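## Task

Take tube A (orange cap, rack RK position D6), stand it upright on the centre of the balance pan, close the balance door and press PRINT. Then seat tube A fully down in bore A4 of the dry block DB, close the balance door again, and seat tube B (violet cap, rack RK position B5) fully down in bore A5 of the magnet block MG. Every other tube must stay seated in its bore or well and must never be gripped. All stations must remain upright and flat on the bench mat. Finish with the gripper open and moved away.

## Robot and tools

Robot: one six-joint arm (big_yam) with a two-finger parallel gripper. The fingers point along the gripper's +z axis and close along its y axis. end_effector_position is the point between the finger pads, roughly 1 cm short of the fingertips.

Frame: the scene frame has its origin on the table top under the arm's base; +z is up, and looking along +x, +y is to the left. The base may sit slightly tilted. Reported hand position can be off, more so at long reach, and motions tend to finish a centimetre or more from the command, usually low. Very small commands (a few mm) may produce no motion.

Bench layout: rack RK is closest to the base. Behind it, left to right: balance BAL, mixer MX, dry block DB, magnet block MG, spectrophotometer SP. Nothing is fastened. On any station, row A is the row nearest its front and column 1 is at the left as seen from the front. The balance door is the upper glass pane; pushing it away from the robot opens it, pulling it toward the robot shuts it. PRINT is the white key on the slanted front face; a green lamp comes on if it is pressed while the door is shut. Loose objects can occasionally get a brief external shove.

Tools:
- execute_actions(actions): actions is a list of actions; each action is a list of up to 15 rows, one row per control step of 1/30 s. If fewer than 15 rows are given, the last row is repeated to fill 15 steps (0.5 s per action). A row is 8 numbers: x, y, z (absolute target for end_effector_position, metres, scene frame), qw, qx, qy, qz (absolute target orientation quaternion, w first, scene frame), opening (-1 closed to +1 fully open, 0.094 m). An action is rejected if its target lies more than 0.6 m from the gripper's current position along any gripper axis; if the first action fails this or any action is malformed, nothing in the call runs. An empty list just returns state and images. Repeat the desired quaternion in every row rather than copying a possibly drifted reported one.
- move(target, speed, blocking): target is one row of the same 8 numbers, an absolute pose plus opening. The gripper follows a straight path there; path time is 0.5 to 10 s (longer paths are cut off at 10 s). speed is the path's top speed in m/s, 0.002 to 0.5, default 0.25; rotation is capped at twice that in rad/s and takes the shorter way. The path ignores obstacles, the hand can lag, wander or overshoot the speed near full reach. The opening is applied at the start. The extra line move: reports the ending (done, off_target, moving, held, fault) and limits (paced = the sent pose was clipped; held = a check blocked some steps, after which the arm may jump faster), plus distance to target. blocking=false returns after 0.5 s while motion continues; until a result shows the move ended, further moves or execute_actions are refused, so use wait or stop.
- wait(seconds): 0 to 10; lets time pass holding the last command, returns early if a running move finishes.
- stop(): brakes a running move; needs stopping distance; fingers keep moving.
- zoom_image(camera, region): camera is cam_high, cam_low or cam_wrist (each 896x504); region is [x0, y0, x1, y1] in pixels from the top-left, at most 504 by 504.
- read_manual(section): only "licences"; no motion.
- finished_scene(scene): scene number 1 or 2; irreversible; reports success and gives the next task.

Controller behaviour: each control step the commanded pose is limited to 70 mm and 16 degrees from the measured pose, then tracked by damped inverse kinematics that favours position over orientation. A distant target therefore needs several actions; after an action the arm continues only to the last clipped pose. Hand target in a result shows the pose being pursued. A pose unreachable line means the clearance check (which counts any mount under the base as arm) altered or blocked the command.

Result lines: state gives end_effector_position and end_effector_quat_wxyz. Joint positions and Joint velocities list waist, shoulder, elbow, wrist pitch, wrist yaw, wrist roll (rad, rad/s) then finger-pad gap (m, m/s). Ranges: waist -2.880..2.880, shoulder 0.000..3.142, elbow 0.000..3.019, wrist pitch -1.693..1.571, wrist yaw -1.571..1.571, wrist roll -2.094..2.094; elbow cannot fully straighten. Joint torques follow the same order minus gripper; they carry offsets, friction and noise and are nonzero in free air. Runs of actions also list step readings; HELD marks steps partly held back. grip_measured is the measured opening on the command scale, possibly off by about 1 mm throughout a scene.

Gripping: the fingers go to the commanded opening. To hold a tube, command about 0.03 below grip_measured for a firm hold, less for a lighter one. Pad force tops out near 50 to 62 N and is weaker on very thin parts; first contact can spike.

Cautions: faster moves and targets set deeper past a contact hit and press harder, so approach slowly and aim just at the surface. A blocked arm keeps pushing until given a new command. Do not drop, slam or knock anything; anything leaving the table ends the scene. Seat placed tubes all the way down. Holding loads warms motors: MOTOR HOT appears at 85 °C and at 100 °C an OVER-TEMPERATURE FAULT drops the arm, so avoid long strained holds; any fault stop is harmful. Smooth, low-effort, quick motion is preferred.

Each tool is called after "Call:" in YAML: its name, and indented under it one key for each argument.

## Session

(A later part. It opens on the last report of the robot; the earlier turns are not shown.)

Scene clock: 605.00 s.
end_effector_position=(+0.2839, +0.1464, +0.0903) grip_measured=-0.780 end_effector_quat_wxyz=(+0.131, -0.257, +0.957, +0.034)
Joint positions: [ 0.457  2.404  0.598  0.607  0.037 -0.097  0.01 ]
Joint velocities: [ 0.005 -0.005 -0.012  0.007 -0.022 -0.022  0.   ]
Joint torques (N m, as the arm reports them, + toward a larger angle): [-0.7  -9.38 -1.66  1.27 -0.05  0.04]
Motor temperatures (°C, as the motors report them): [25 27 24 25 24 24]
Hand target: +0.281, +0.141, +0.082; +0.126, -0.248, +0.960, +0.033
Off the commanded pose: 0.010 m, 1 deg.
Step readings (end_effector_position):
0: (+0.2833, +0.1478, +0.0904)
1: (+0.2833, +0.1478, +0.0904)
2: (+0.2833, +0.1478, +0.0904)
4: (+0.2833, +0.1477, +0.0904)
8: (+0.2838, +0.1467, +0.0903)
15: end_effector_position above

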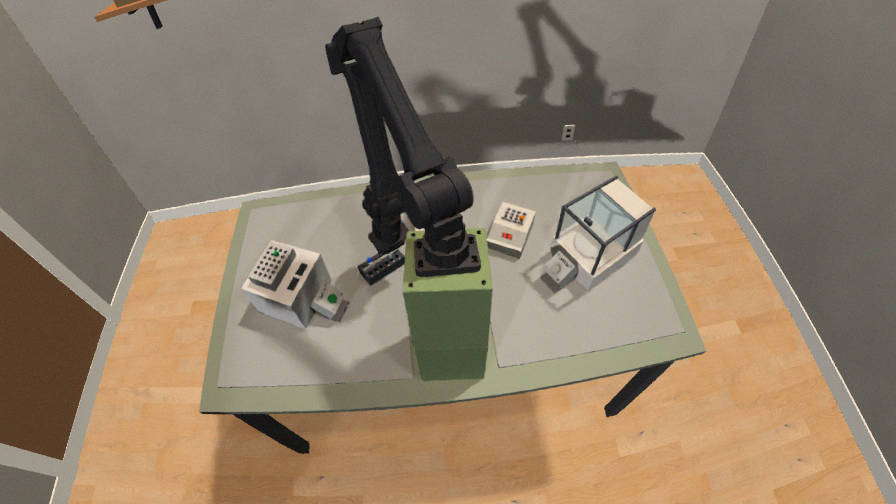

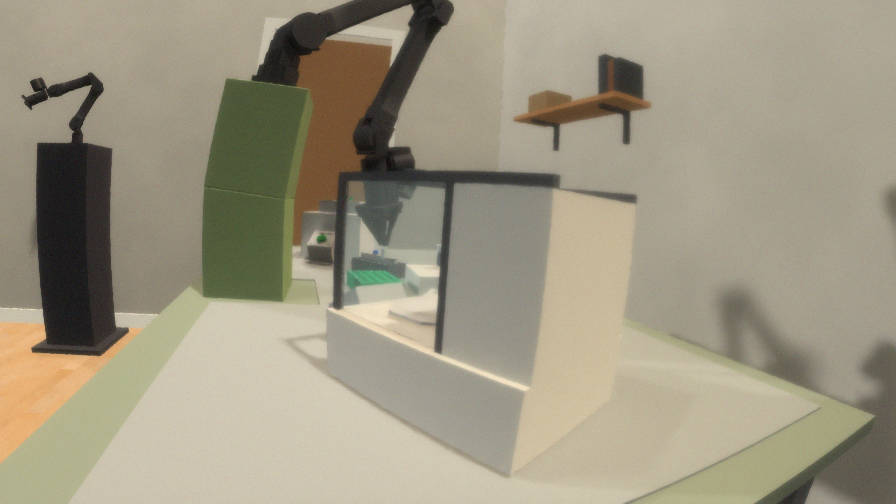

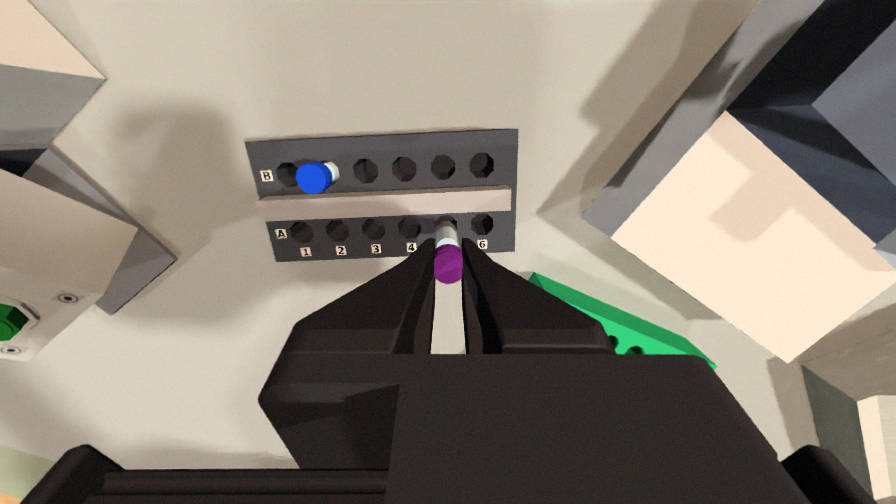

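Call:
execute_actions:
  actions:
    - [[0.2803,0.1419,0.0814,0.1263,-0.2482,0.9598,0.0327,-0.8],[0.28,0.1424,0.0808,0.1263,-0.2482,0.9598,0.0327,-0.8],[0.28,0.1424,0.0802,0.1263,-0.2482,0.9598,0.0327,-0.8],[0.28,0.1424,0.0796,0.1263,-0.2482,0.9598,0.0327,-0.8],[0.28,0.1424,0.079,0.1263,-0.2482,0.9598,0.0327,-0.8],[0.28,0.1424,0.0784,0.1263,-0.2482,0.9598,0.0327,-0.8],[0.28,0.1424,0.0778,0.1263,-0.2482,0.9598,0.0327,-0.8],[0.28,0.1424,0.0772,0.1263,-0.2482,0.9598,0.0327,-0.8],[0.28,0.1424,0.0766,0.1263,-0.2482,0.9598,0.0327,-0.8],[0.28,0.1424,0.076,0.1263,-0.2482,0.9598,0.0327,-0.8],[0.28,0.1424,0.0754,0.1263,-0.2482,0.9598,0.0327,-0.8],[0.28,0.1424,0.0748,0.1263,-0.2482,0.9598,0.0327,-0.8],[0.28,0.1424,0.0742,0.1263,-0.2482,0.9598,0.0327,-0.8],[0.28,0.1424,0.0736,0.1263,-0.2482,0.9598,0.0327,-0.8],[0.28,0.1424,0.073,0.1263,-0.2482,0.9598,0.0327,-0.8]]

Call:
wait:
  seconds: 0.3

Call:
zoom_image:
  camera: "cam_wrist"
  region: [388, 190, 508, 290]

Scene clock: 614.73 s.
end_effector_position=(+0.2843, +0.1471, +0.0829) grip_measured=-0.780 end_effector_quat_wxyz=(+0.131, -0.257, +0.957, +0.034)
Joint positions: [ 0.457  2.43   0.612  0.619  0.037 -0.097  0.01 ]
Joint velocities: [ 0.015  0.054  0.032  0.022  0.007 -0.066  0.   ]
Joint torques (N m, as the arm reports them, + toward a larger angle): [-0.51 -9.   -1.73  1.31 -0.02  0.07]
Motor temperatures (°C, as the motors report them): [25 27 24 25 24 24]
Hand target: +0.280, +0.142, +0.073; +0.126, -0.248, +0.960, +0.033
Off the commanded pose: 0.012 m, 1 deg.
Step readings (end_effector_position):
0: (+0.2839, +0.1464, +0.0903)
1: (+0.2839, +0.1464, +0.0903)
2: (+0.2840, +0.1464, +0.0903)
4: (+0.2839, +0.1464, +0.0899)
8: (+0.2848, +0.1470, +0.0873)
15: end_effector_position above

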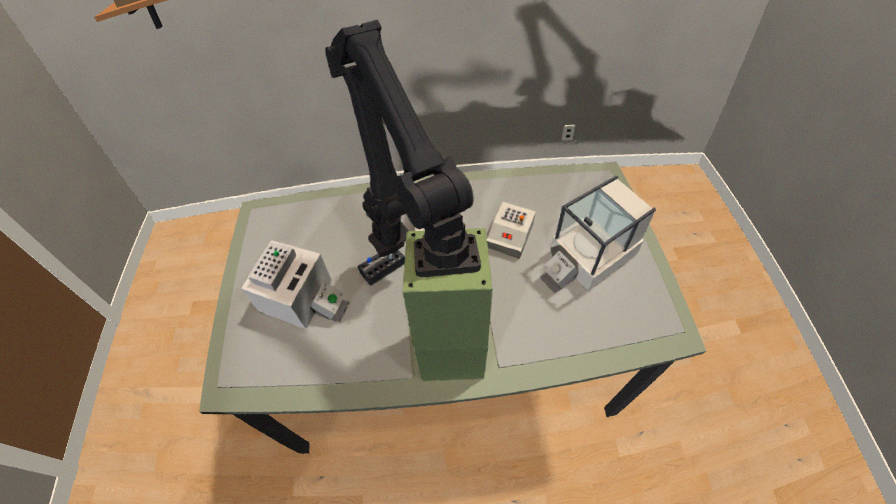

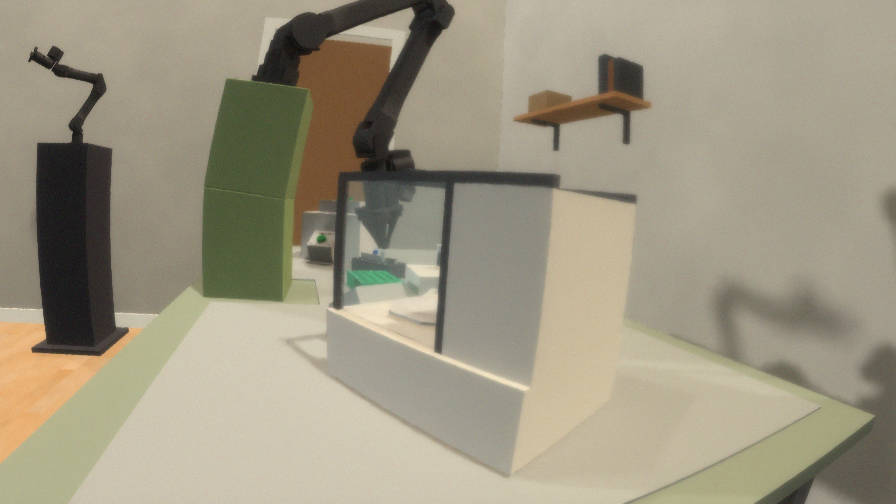

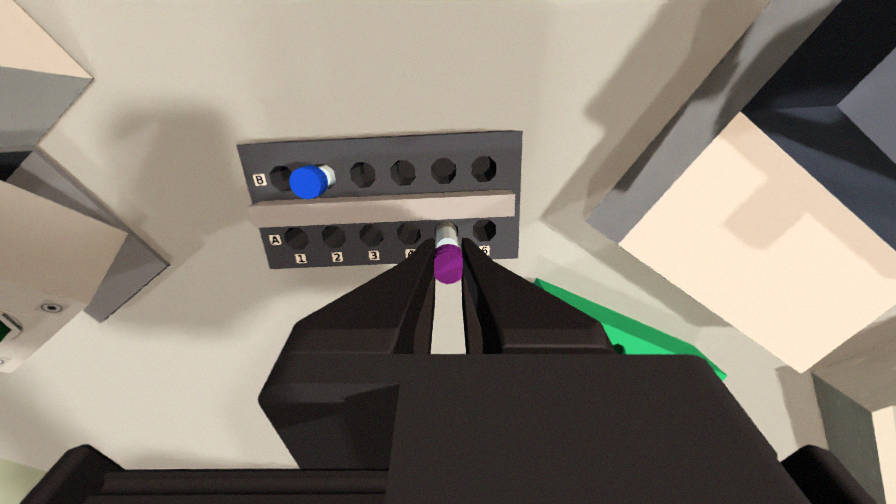

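Scene clock: 615.03 s.
end_effector_position=(+0.2840, +0.1470, +0.0815) grip_measured=-0.780 end_effector_quat_wxyz=(+0.131, -0.257, +0.957, +0.034)
Joint positions: [ 0.457  2.434  0.615  0.62   0.037 -0.097  0.01 ]
Joint velocities: [-0.015 -0.015 -0.012  0.017  0.022 -0.051  0.   ]
Joint torques (N m, as the arm reports them, + toward a larger angle): [-0.48 -9.48 -1.81  1.28 -0.02  0.06]
Motor temperatures (°C, as the motors report them): [25 27 24 25 24 24]
Hand target: +0.280, +0.142, +0.073; +0.126, -0.248, +0.960, +0.033
Off the commanded pose: 0.010 m, 1 deg.
wait: 0.30 s; at rest by 0.17 s

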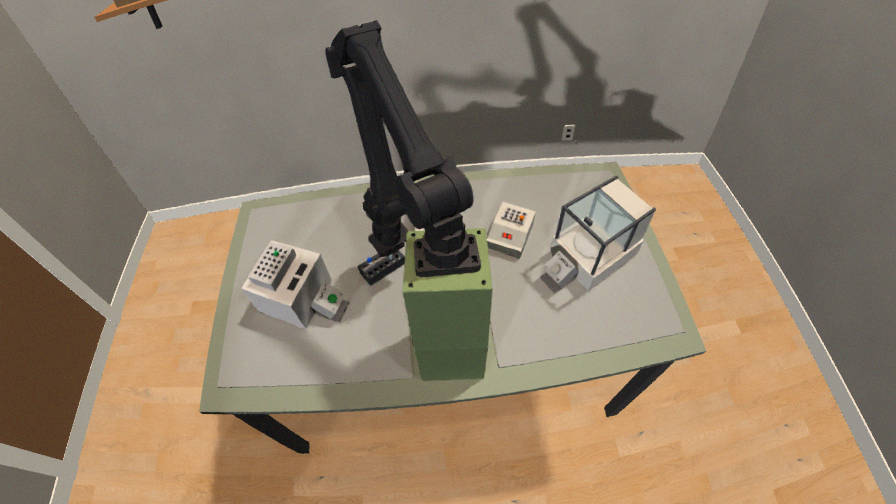

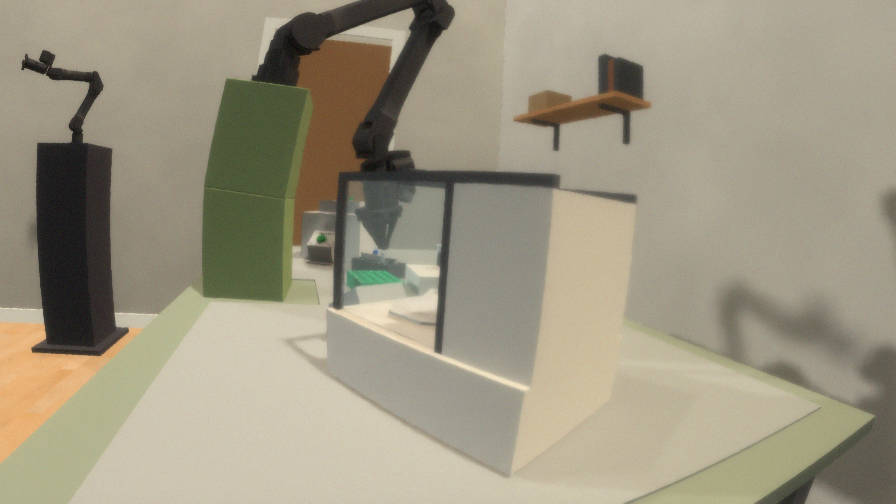

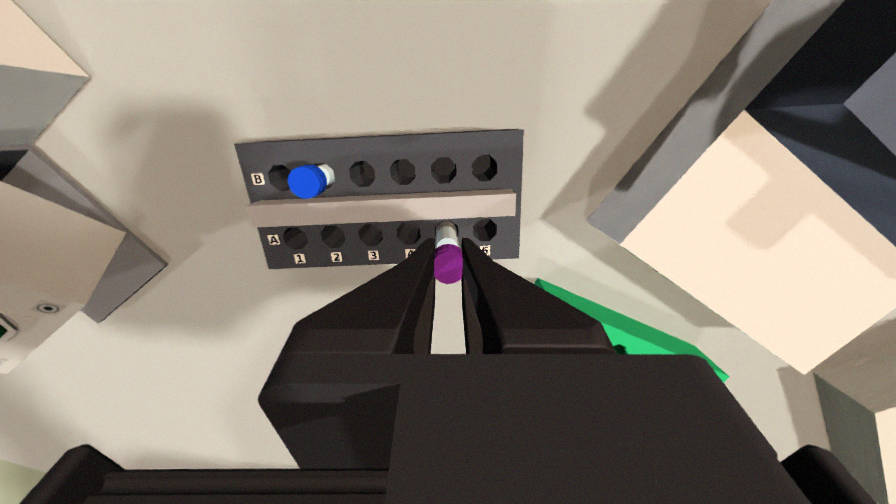

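Region (388, 190, 508, 290) of cam_wrist's 896x504 image, scaled by 4.200, with more detail than that image has.

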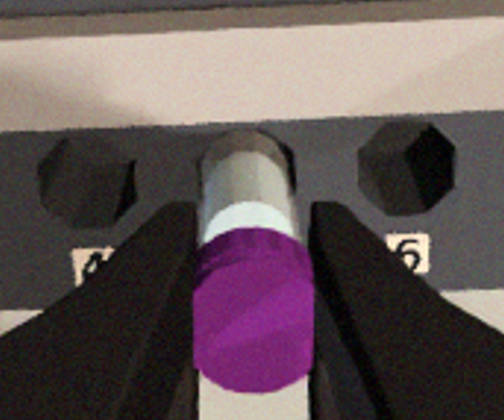

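Call:
execute_actions:
  actions:
    - [[0.2798,0.1423,0.0726,0.1261,-0.2482,0.9598,0.0327,-0.8],[0.2796,0.1422,0.0722,0.1259,-0.2482,0.9598,0.0327,-0.8],[0.2794,0.1421,0.0717,0.1257,-0.2482,0.9598,0.0326,-0.8],[0.2794,0.1421,0.0712,0.1257,-0.2482,0.9598,0.0326,-0.8],[0.2794,0.1421,0.0706,0.1257,-0.2482,0.9598,0.0326,-0.8],[0.2794,0.1421,0.07,0.1257,-0.2482,0.9598,0.0326,-0.8],[0.2794,0.1421,0.0694,0.1257,-0.2482,0.9598,0.0326,-0.8],[0.2794,0.1421,0.0688,0.1257,-0.2482,0.9598,0.0326,-0.8],[0.2794,0.1421,0.0682,0.1257,-0.2482,0.9598,0.0326,-0.8],[0.2794,0.1421,0.0676,0.1257,-0.2482,0.9598,0.0326,-0.8],[0.2794,0.1421,0.067,0.1257,-0.2482,0.9598,0.0326,-0.8]]

Scene clock: 622.43 s.
end_effector_position=(+0.2831, +0.1470, +0.0754) grip_measured=-0.780 end_effector_quat_wxyz=(+0.130, -0.257, +0.957, +0.034)
Joint positions: [ 0.457  2.455  0.625  0.629  0.037 -0.097  0.01 ]
Joint velocities: [-0.024 -0.005  0.007  0.017 -0.037 -0.066  0.001]
Joint torques (N m, as the arm reports them, + toward a larger angle): [-0.62 -9.42 -1.87  1.21 -0.03  0.05]
Motor temperatures (°C, as the motors report them): [25 27 24 25 24 24]
Hand target: +0.279, +0.142, +0.067; +0.125, -0.248, +0.960, +0.033
Off the commanded pose: 0.010 m, 1 deg.
Step readings (end_effector_position):
0: (+0.2840, +0.1470, +0.0815)
1: (+0.2841, +0.1470, +0.0815)
2: (+0.2842, +0.1471, +0.0815)
4: (+0.2841, +0.1471, +0.0813)
8: (+0.2840, +0.1472, +0.0792)
15: end_effector_position above

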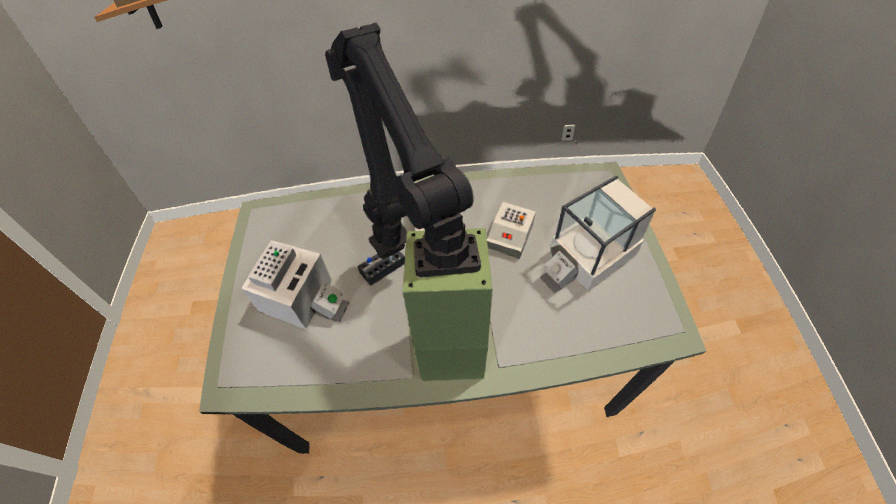

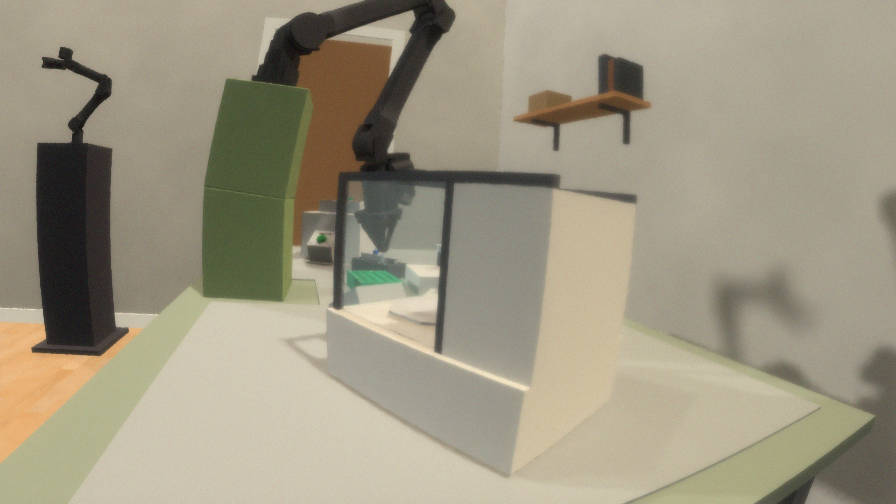

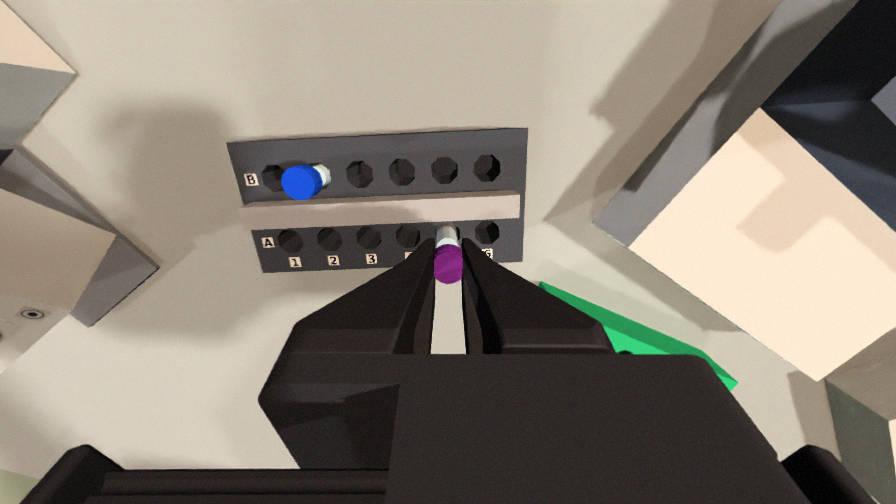

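In. Descend fully, release, lift.

Call:
execute_actions:
  actions:
    - [[0.2796,0.1421,0.0662,0.1257,-0.2482,0.9598,0.0326,-0.8],[0.2796,0.1421,0.0654,0.1257,-0.2482,0.9598,0.0326,-0.8],[0.2796,0.1421,0.0646,0.1257,-0.2482,0.9598,0.0326,-0.8],[0.2796,0.1421,0.0638,0.1257,-0.2482,0.9598,0.0326,-0.8],[0.2796,0.1421,0.063,0.1257,-0.2482,0.9598,0.0326,-0.8],[0.2796,0.1421,0.0622,0.1257,-0.2482,0.9598,0.0326,-0.8],[0.2796,0.1421,0.0614,0.1257,-0.2482,0.9598,0.0326,-0.8],[0.2796,0.1421,0.0606,0.1257,-0.2482,0.9598,0.0326,-0.8],[0.2796,0.1421,0.0598,0.1257,-0.2482,0.9598,0.0326,-0.8],[0.2796,0.1421,0.059,0.1257,-0.2482,0.9598,0.0326,-0.8],[0.2796,0.1421,0.0582,0.1257,-0.2482,0.9598,0.0326,-0.8],[0.2796,0.1421,0.0574,0.1257,-0.2482,0.9598,0.0326,-0.8],[0.2796,0.1421,0.0566,0.1257,-0.2482,0.9598,0.0326,-0.8],[0.2796,0.1421,0.0558,0.1257,-0.2482,0.9598,0.0326,-0.8],[0.2796,0.1421,0.055,0.1257,-0.2482,0.9598,0.0326,-0.8]]
    - [[0.2796,0.1421,0.0542,0.1257,-0.2482,0.9598,0.0326,-0.8],[0.2796,0.1421,0.0534,0.1257,-0.2482,0.9598,0.0326,-0.8],[0.2796,0.1421,0.0526,0.1257,-0.2482,0.9598,0.0326,-0.8],[0.2796,0.1421,0.0518,0.1257,-0.2482,0.9598,0.0326,-0.8],[0.2796,0.1421,0.051,0.1257,-0.2482,0.9598,0.0326,-0.8],[0.2796,0.1421,0.0502,0.1257,-0.2482,0.9598,0.0326,-0.8],[0.2796,0.1421,0.0494,0.1257,-0.2482,0.9598,0.0326,-0.8],[0.2796,0.1421,0.0486,0.1257,-0.2482,0.9598,0.0326,-0.8],[0.2796,0.1421,0.0478,0.1257,-0.2482,0.9598,0.0326,-0.8],[0.2796,0.1421,0.047,0.1257,-0.2482,0.9598,0.0326,-0.8],[0.2796,0.1421,0.0462,0.1257,-0.2482,0.9598,0.0326,-0.8],[0.2796,0.1421,0.0454,0.1257,-0.2482,0.9598,0.0326,-0.8],[0.2796,0.1421,0.0446,0.1257,-0.2482,0.9598,0.0326,-0.8],[0.2796,0.1421,0.0438,0.1257,-0.2482,0.9598,0.0326,-0.8],[0.2796,0.1421,0.043,0.1257,-0.2482,0.9598,0.0326,-0.8]]
    - [[0.2796,0.1421,0.043,0.1257,-0.2482,0.9598,0.0326,-0.8],[0.2796,0.1421,0.043,0.1257,-0.2482,0.9598,0.0326,-0.8],[0.2796,0.1421,0.043,0.1257,-0.2482,0.9598,0.0326,-0.8],[0.2796,0.1421,0.043,0.1257,-0.2482,0.9598,0.0326,-0.8],[0.279,0.143,0.046,0.1257,-0.2482,0.9598,0.0326,-0.74],[0.279,0.144,0.048,0.1257,-0.2482,0.9598,0.0326,-0.68],[0.279,0.144,0.049,0.1257,-0.2482,0.9598,0.0326,-0.62],[0.279,0.144,0.049,0.1257,-0.2482,0.9598,0.0326,-0.55],[0.279,0.144,0.049,0.1257,-0.2482,0.9598,0.0326,-0.55],[0.279,0.144,0.052,0.1257,-0.2482,0.9598,0.0326,-0.55],[0.279,0.144,0.055,0.1257,-0.2482,0.9598,0.0326,-0.55],[0.279,0.144,0.058,0.1257,-0.2482,0.9598,0.0326,-0.55],[0.279,0.144,0.061,0.1257,-0.2482,0.9598,0.0326,-0.55],[0.279,0.144,0.064,0.1257,-0.2482,0.9598,0.0326,-0.55],[0.279,0.144,0.067,0.1257,-0.2482,0.9598,0.0326,-0.55]]
    - [[0.279,0.144,0.07,0.1257,-0.2482,0.9598,0.0326,-0.55],[0.279,0.144,0.073,0.1257,-0.2482,0.9598,0.0326,-0.55],[0.279,0.144,0.076,0.1257,-0.2482,0.9598,0.0326,-0.55],[0.279,0.144,0.079,0.1257,-0.2482,0.9598,0.0326,-0.55],[0.279,0.144,0.082,0.1257,-0.2482,0.9598,0.0326,-0.55],[0.279,0.144,0.085,0.1257,-0.2482,0.9598,0.0326,-0.55],[0.279,0.144,0.088,0.1257,-0.2482,0.9598,0.0326,-0.55],[0.279,0.144,0.091,0.1257,-0.2482,0.9598,0.0326,-0.55]]

Scene clock: 648.53 s.
end_effector_position=(+0.2862, +0.1465, +0.0877) grip_measured=-0.552 end_effector_quat_wxyz=(+0.134, -0.253, +0.957, +0.034)
Joint positions: [ 0.455  2.414  0.604  0.616  0.037 -0.092  0.021]
Joint velocities: [ 0.005  0.005 -0.017 -0.027 -0.022 -0.007 -0.001]
Joint torques (N m, as the arm reports them, + toward a larger angle): [  0.4  -11.61  -3.67   0.45   0.09   0.07]
Motor temperatures (°C, as the motors report them): [25 27 23 25 24 24]
Hand target: +0.279, +0.144, +0.091; +0.126, -0.248, +0.960, +0.033
Off the commanded pose: 0.008 m, 1 deg.
Step readings (end_effector_position; steps 1 to 15: 1st action; 16 to 30: 2nd action; 31 to 45: 3rd action; 46 to 60: 4th action):
0: (+0.2831, +0.1470, +0.0754)
1: (+0.2831, +0.1470, +0.0754)
2: (+0.2831, +0.1470, +0.0753)
4: (+0.2837, +0.1473, +0.0746)
8: (+0.2837, +0.1474, +0.0713)
15: (+0.2835, +0.1475, +0.0653)
16: (+0.2837, +0.1477, +0.0645)
17: (+0.2836, +0.1475, +0.0637)
19: (+0.2836, +0.1476, +0.0622)
23: (+0.2836, +0.1475, +0.0590)
30: (+0.2844, +0.1478, +0.0560)
31: (+0.2844, +0.1478, +0.0560)
32: (+0.2845, +0.1479, +0.0560)
34: (+0.2845, +0.1479, +0.0560)
38: (+0.2843, +0.1478, +0.0559)
45: (+0.2834, +0.1473, +0.0562)
46: (+0.2828, +0.1470, +0.0572)
47: (+0.2818, +0.1464, +0.0587)
49: (+0.2801, +0.1453, +0.0638)
53: (+0.2802, +0.1444, +0.0775)
60: end_effector_position above

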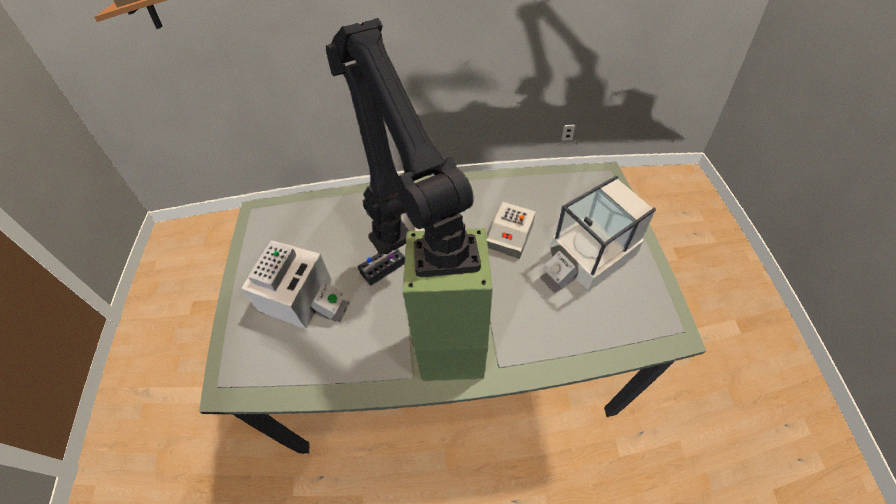

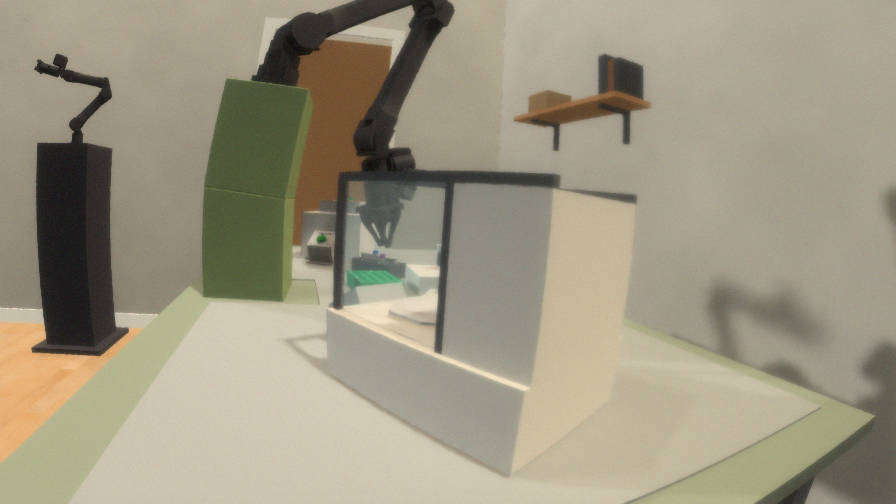

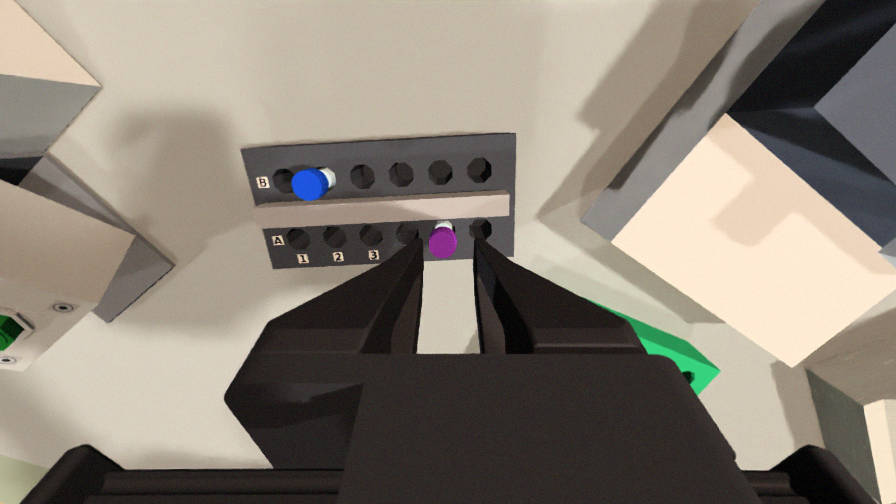

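Call:
move:
  target: [0.271,0.142,0.046,0.1257,-0.2482,0.9598,0.0326,-1]
  speed: 0.03

Call:
move:
  target: [0.27,0.13,0.19,0.1257,-0.2482,0.9598,0.0326,-0.5]
  speed: 0.2

Scene clock: 657.17 s.
end_effector_position=(+0.2840, +0.1465, +0.0703) grip_measured=-0.986 end_effector_quat_wxyz=(+0.145, -0.252, +0.956, +0.036)
Joint positions: [ 0.455  2.488  0.626  0.692  0.038 -0.091  0.001]
Joint velocities: [-0.044  0.005 -0.017 -0.002 -0.022  0.037 -0.001]
Joint torques (N m, as the arm reports them, + toward a larger angle): [ 0.11 -6.18 -0.08  0.77  0.04  0.07]
Motor temperatures (°C, as the motors report them): [25 27 24 25 24 24]
Hand target: +0.270, +0.141, +0.048; +0.125, -0.248, +0.960, +0.032
Off the commanded pose: 0.028 m, 2 deg.
move: off_target

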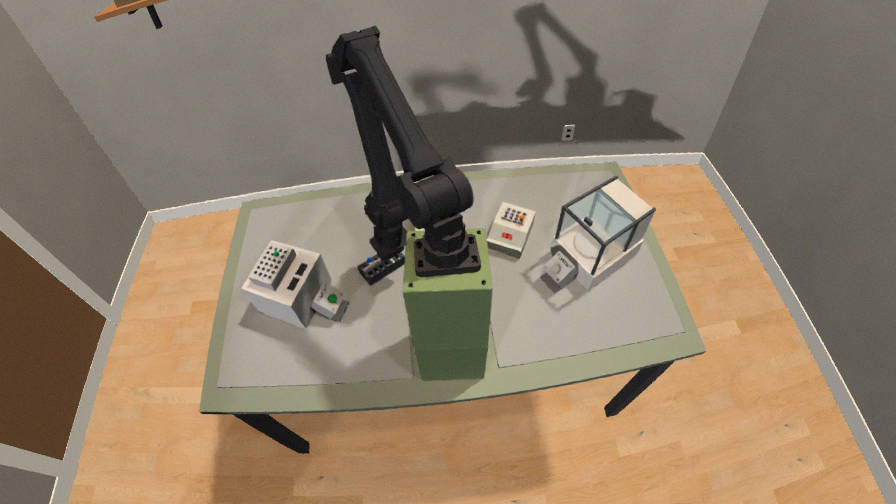

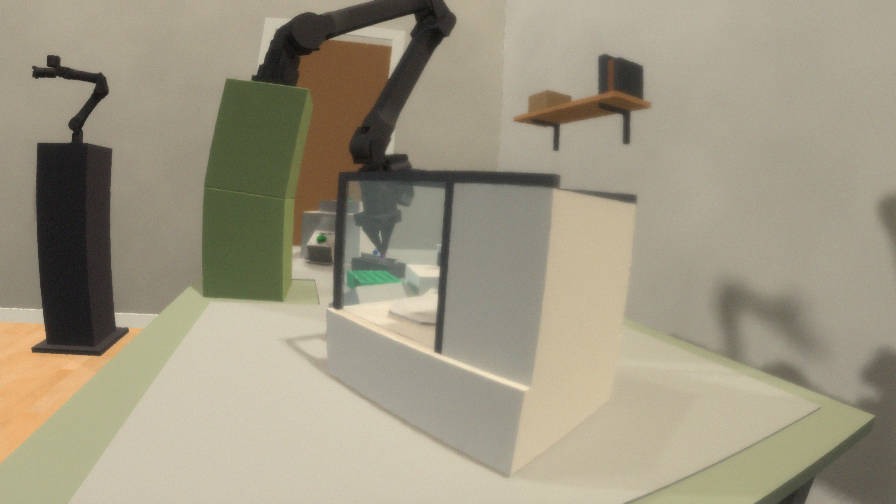

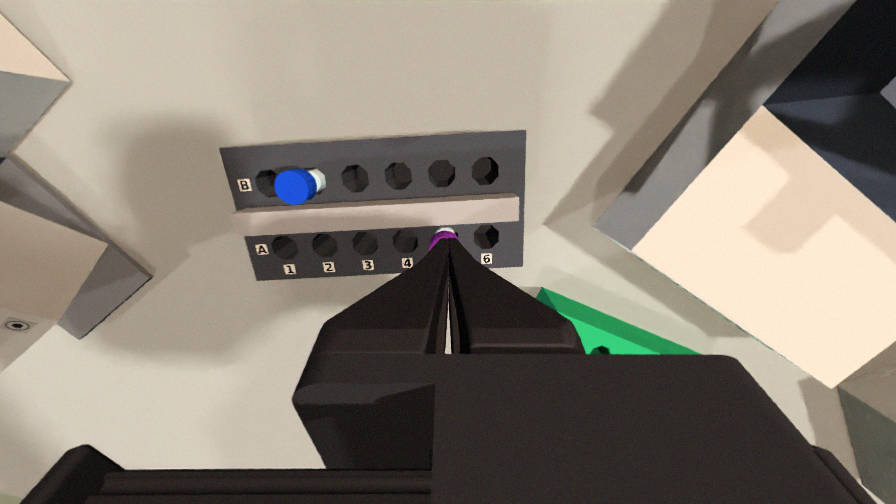

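Scene clock: 658.27 s.
end_effector_position=(+0.2730, +0.1331, +0.1906) grip_measured=-0.502 end_effector_quat_wxyz=(+0.132, -0.253, +0.958, +0.033)
Joint positions: [ 0.455  2.014  0.409  0.407  0.04  -0.091  0.023]
Joint velocities: [-0.024  0.005 -0.012 -0.022 -0.022  0.051  0.   ]
Joint torques (N m, as the arm reports them, + toward a larger angle): [-0.47 -9.84 -0.83  0.37 -0.12  0.01]
Motor temperatures (°C, as the motors report them): [25 27 24 25 24 24]
Hand target: +0.269, +0.130, +0.190; +0.126, -0.248, +0.960, +0.033
Off the commanded pose: 0.004 m, 1 deg.
move: done

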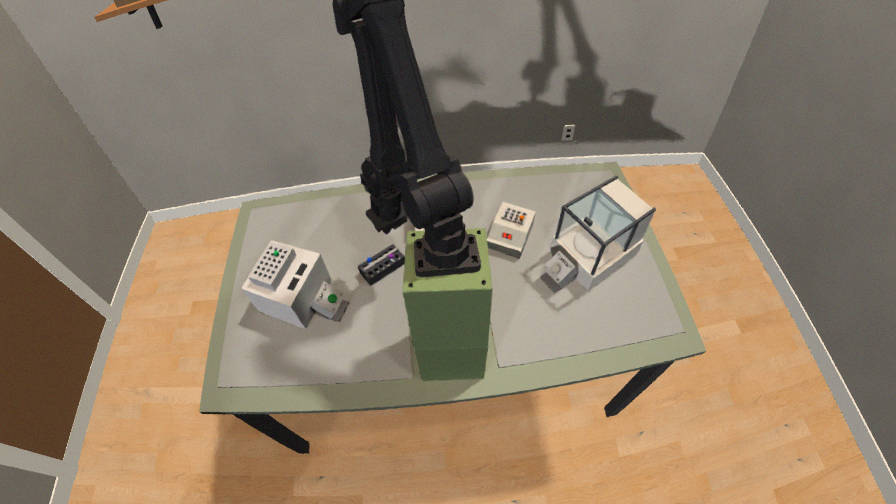

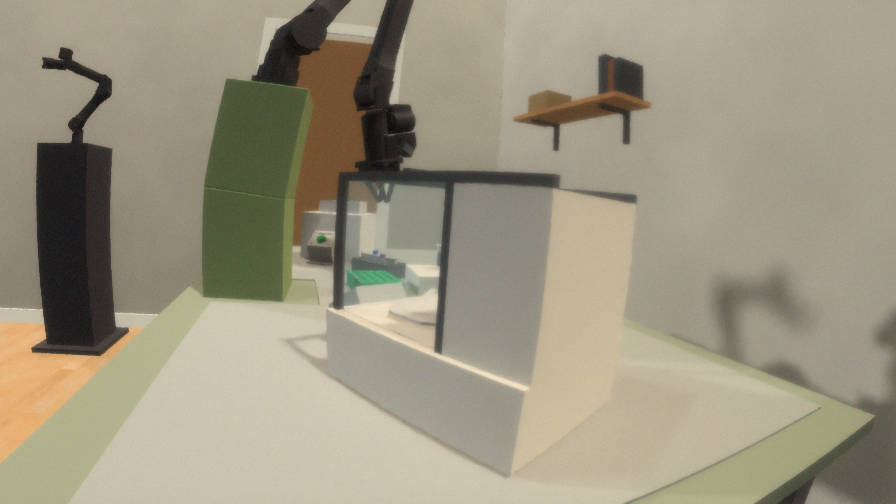

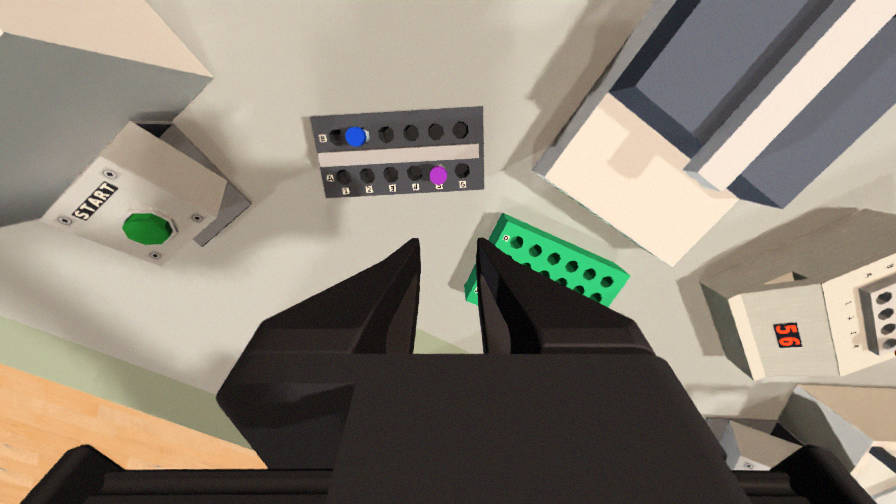

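Call:
finished_scene:
  scene: 2

The scene is finished: the task was done.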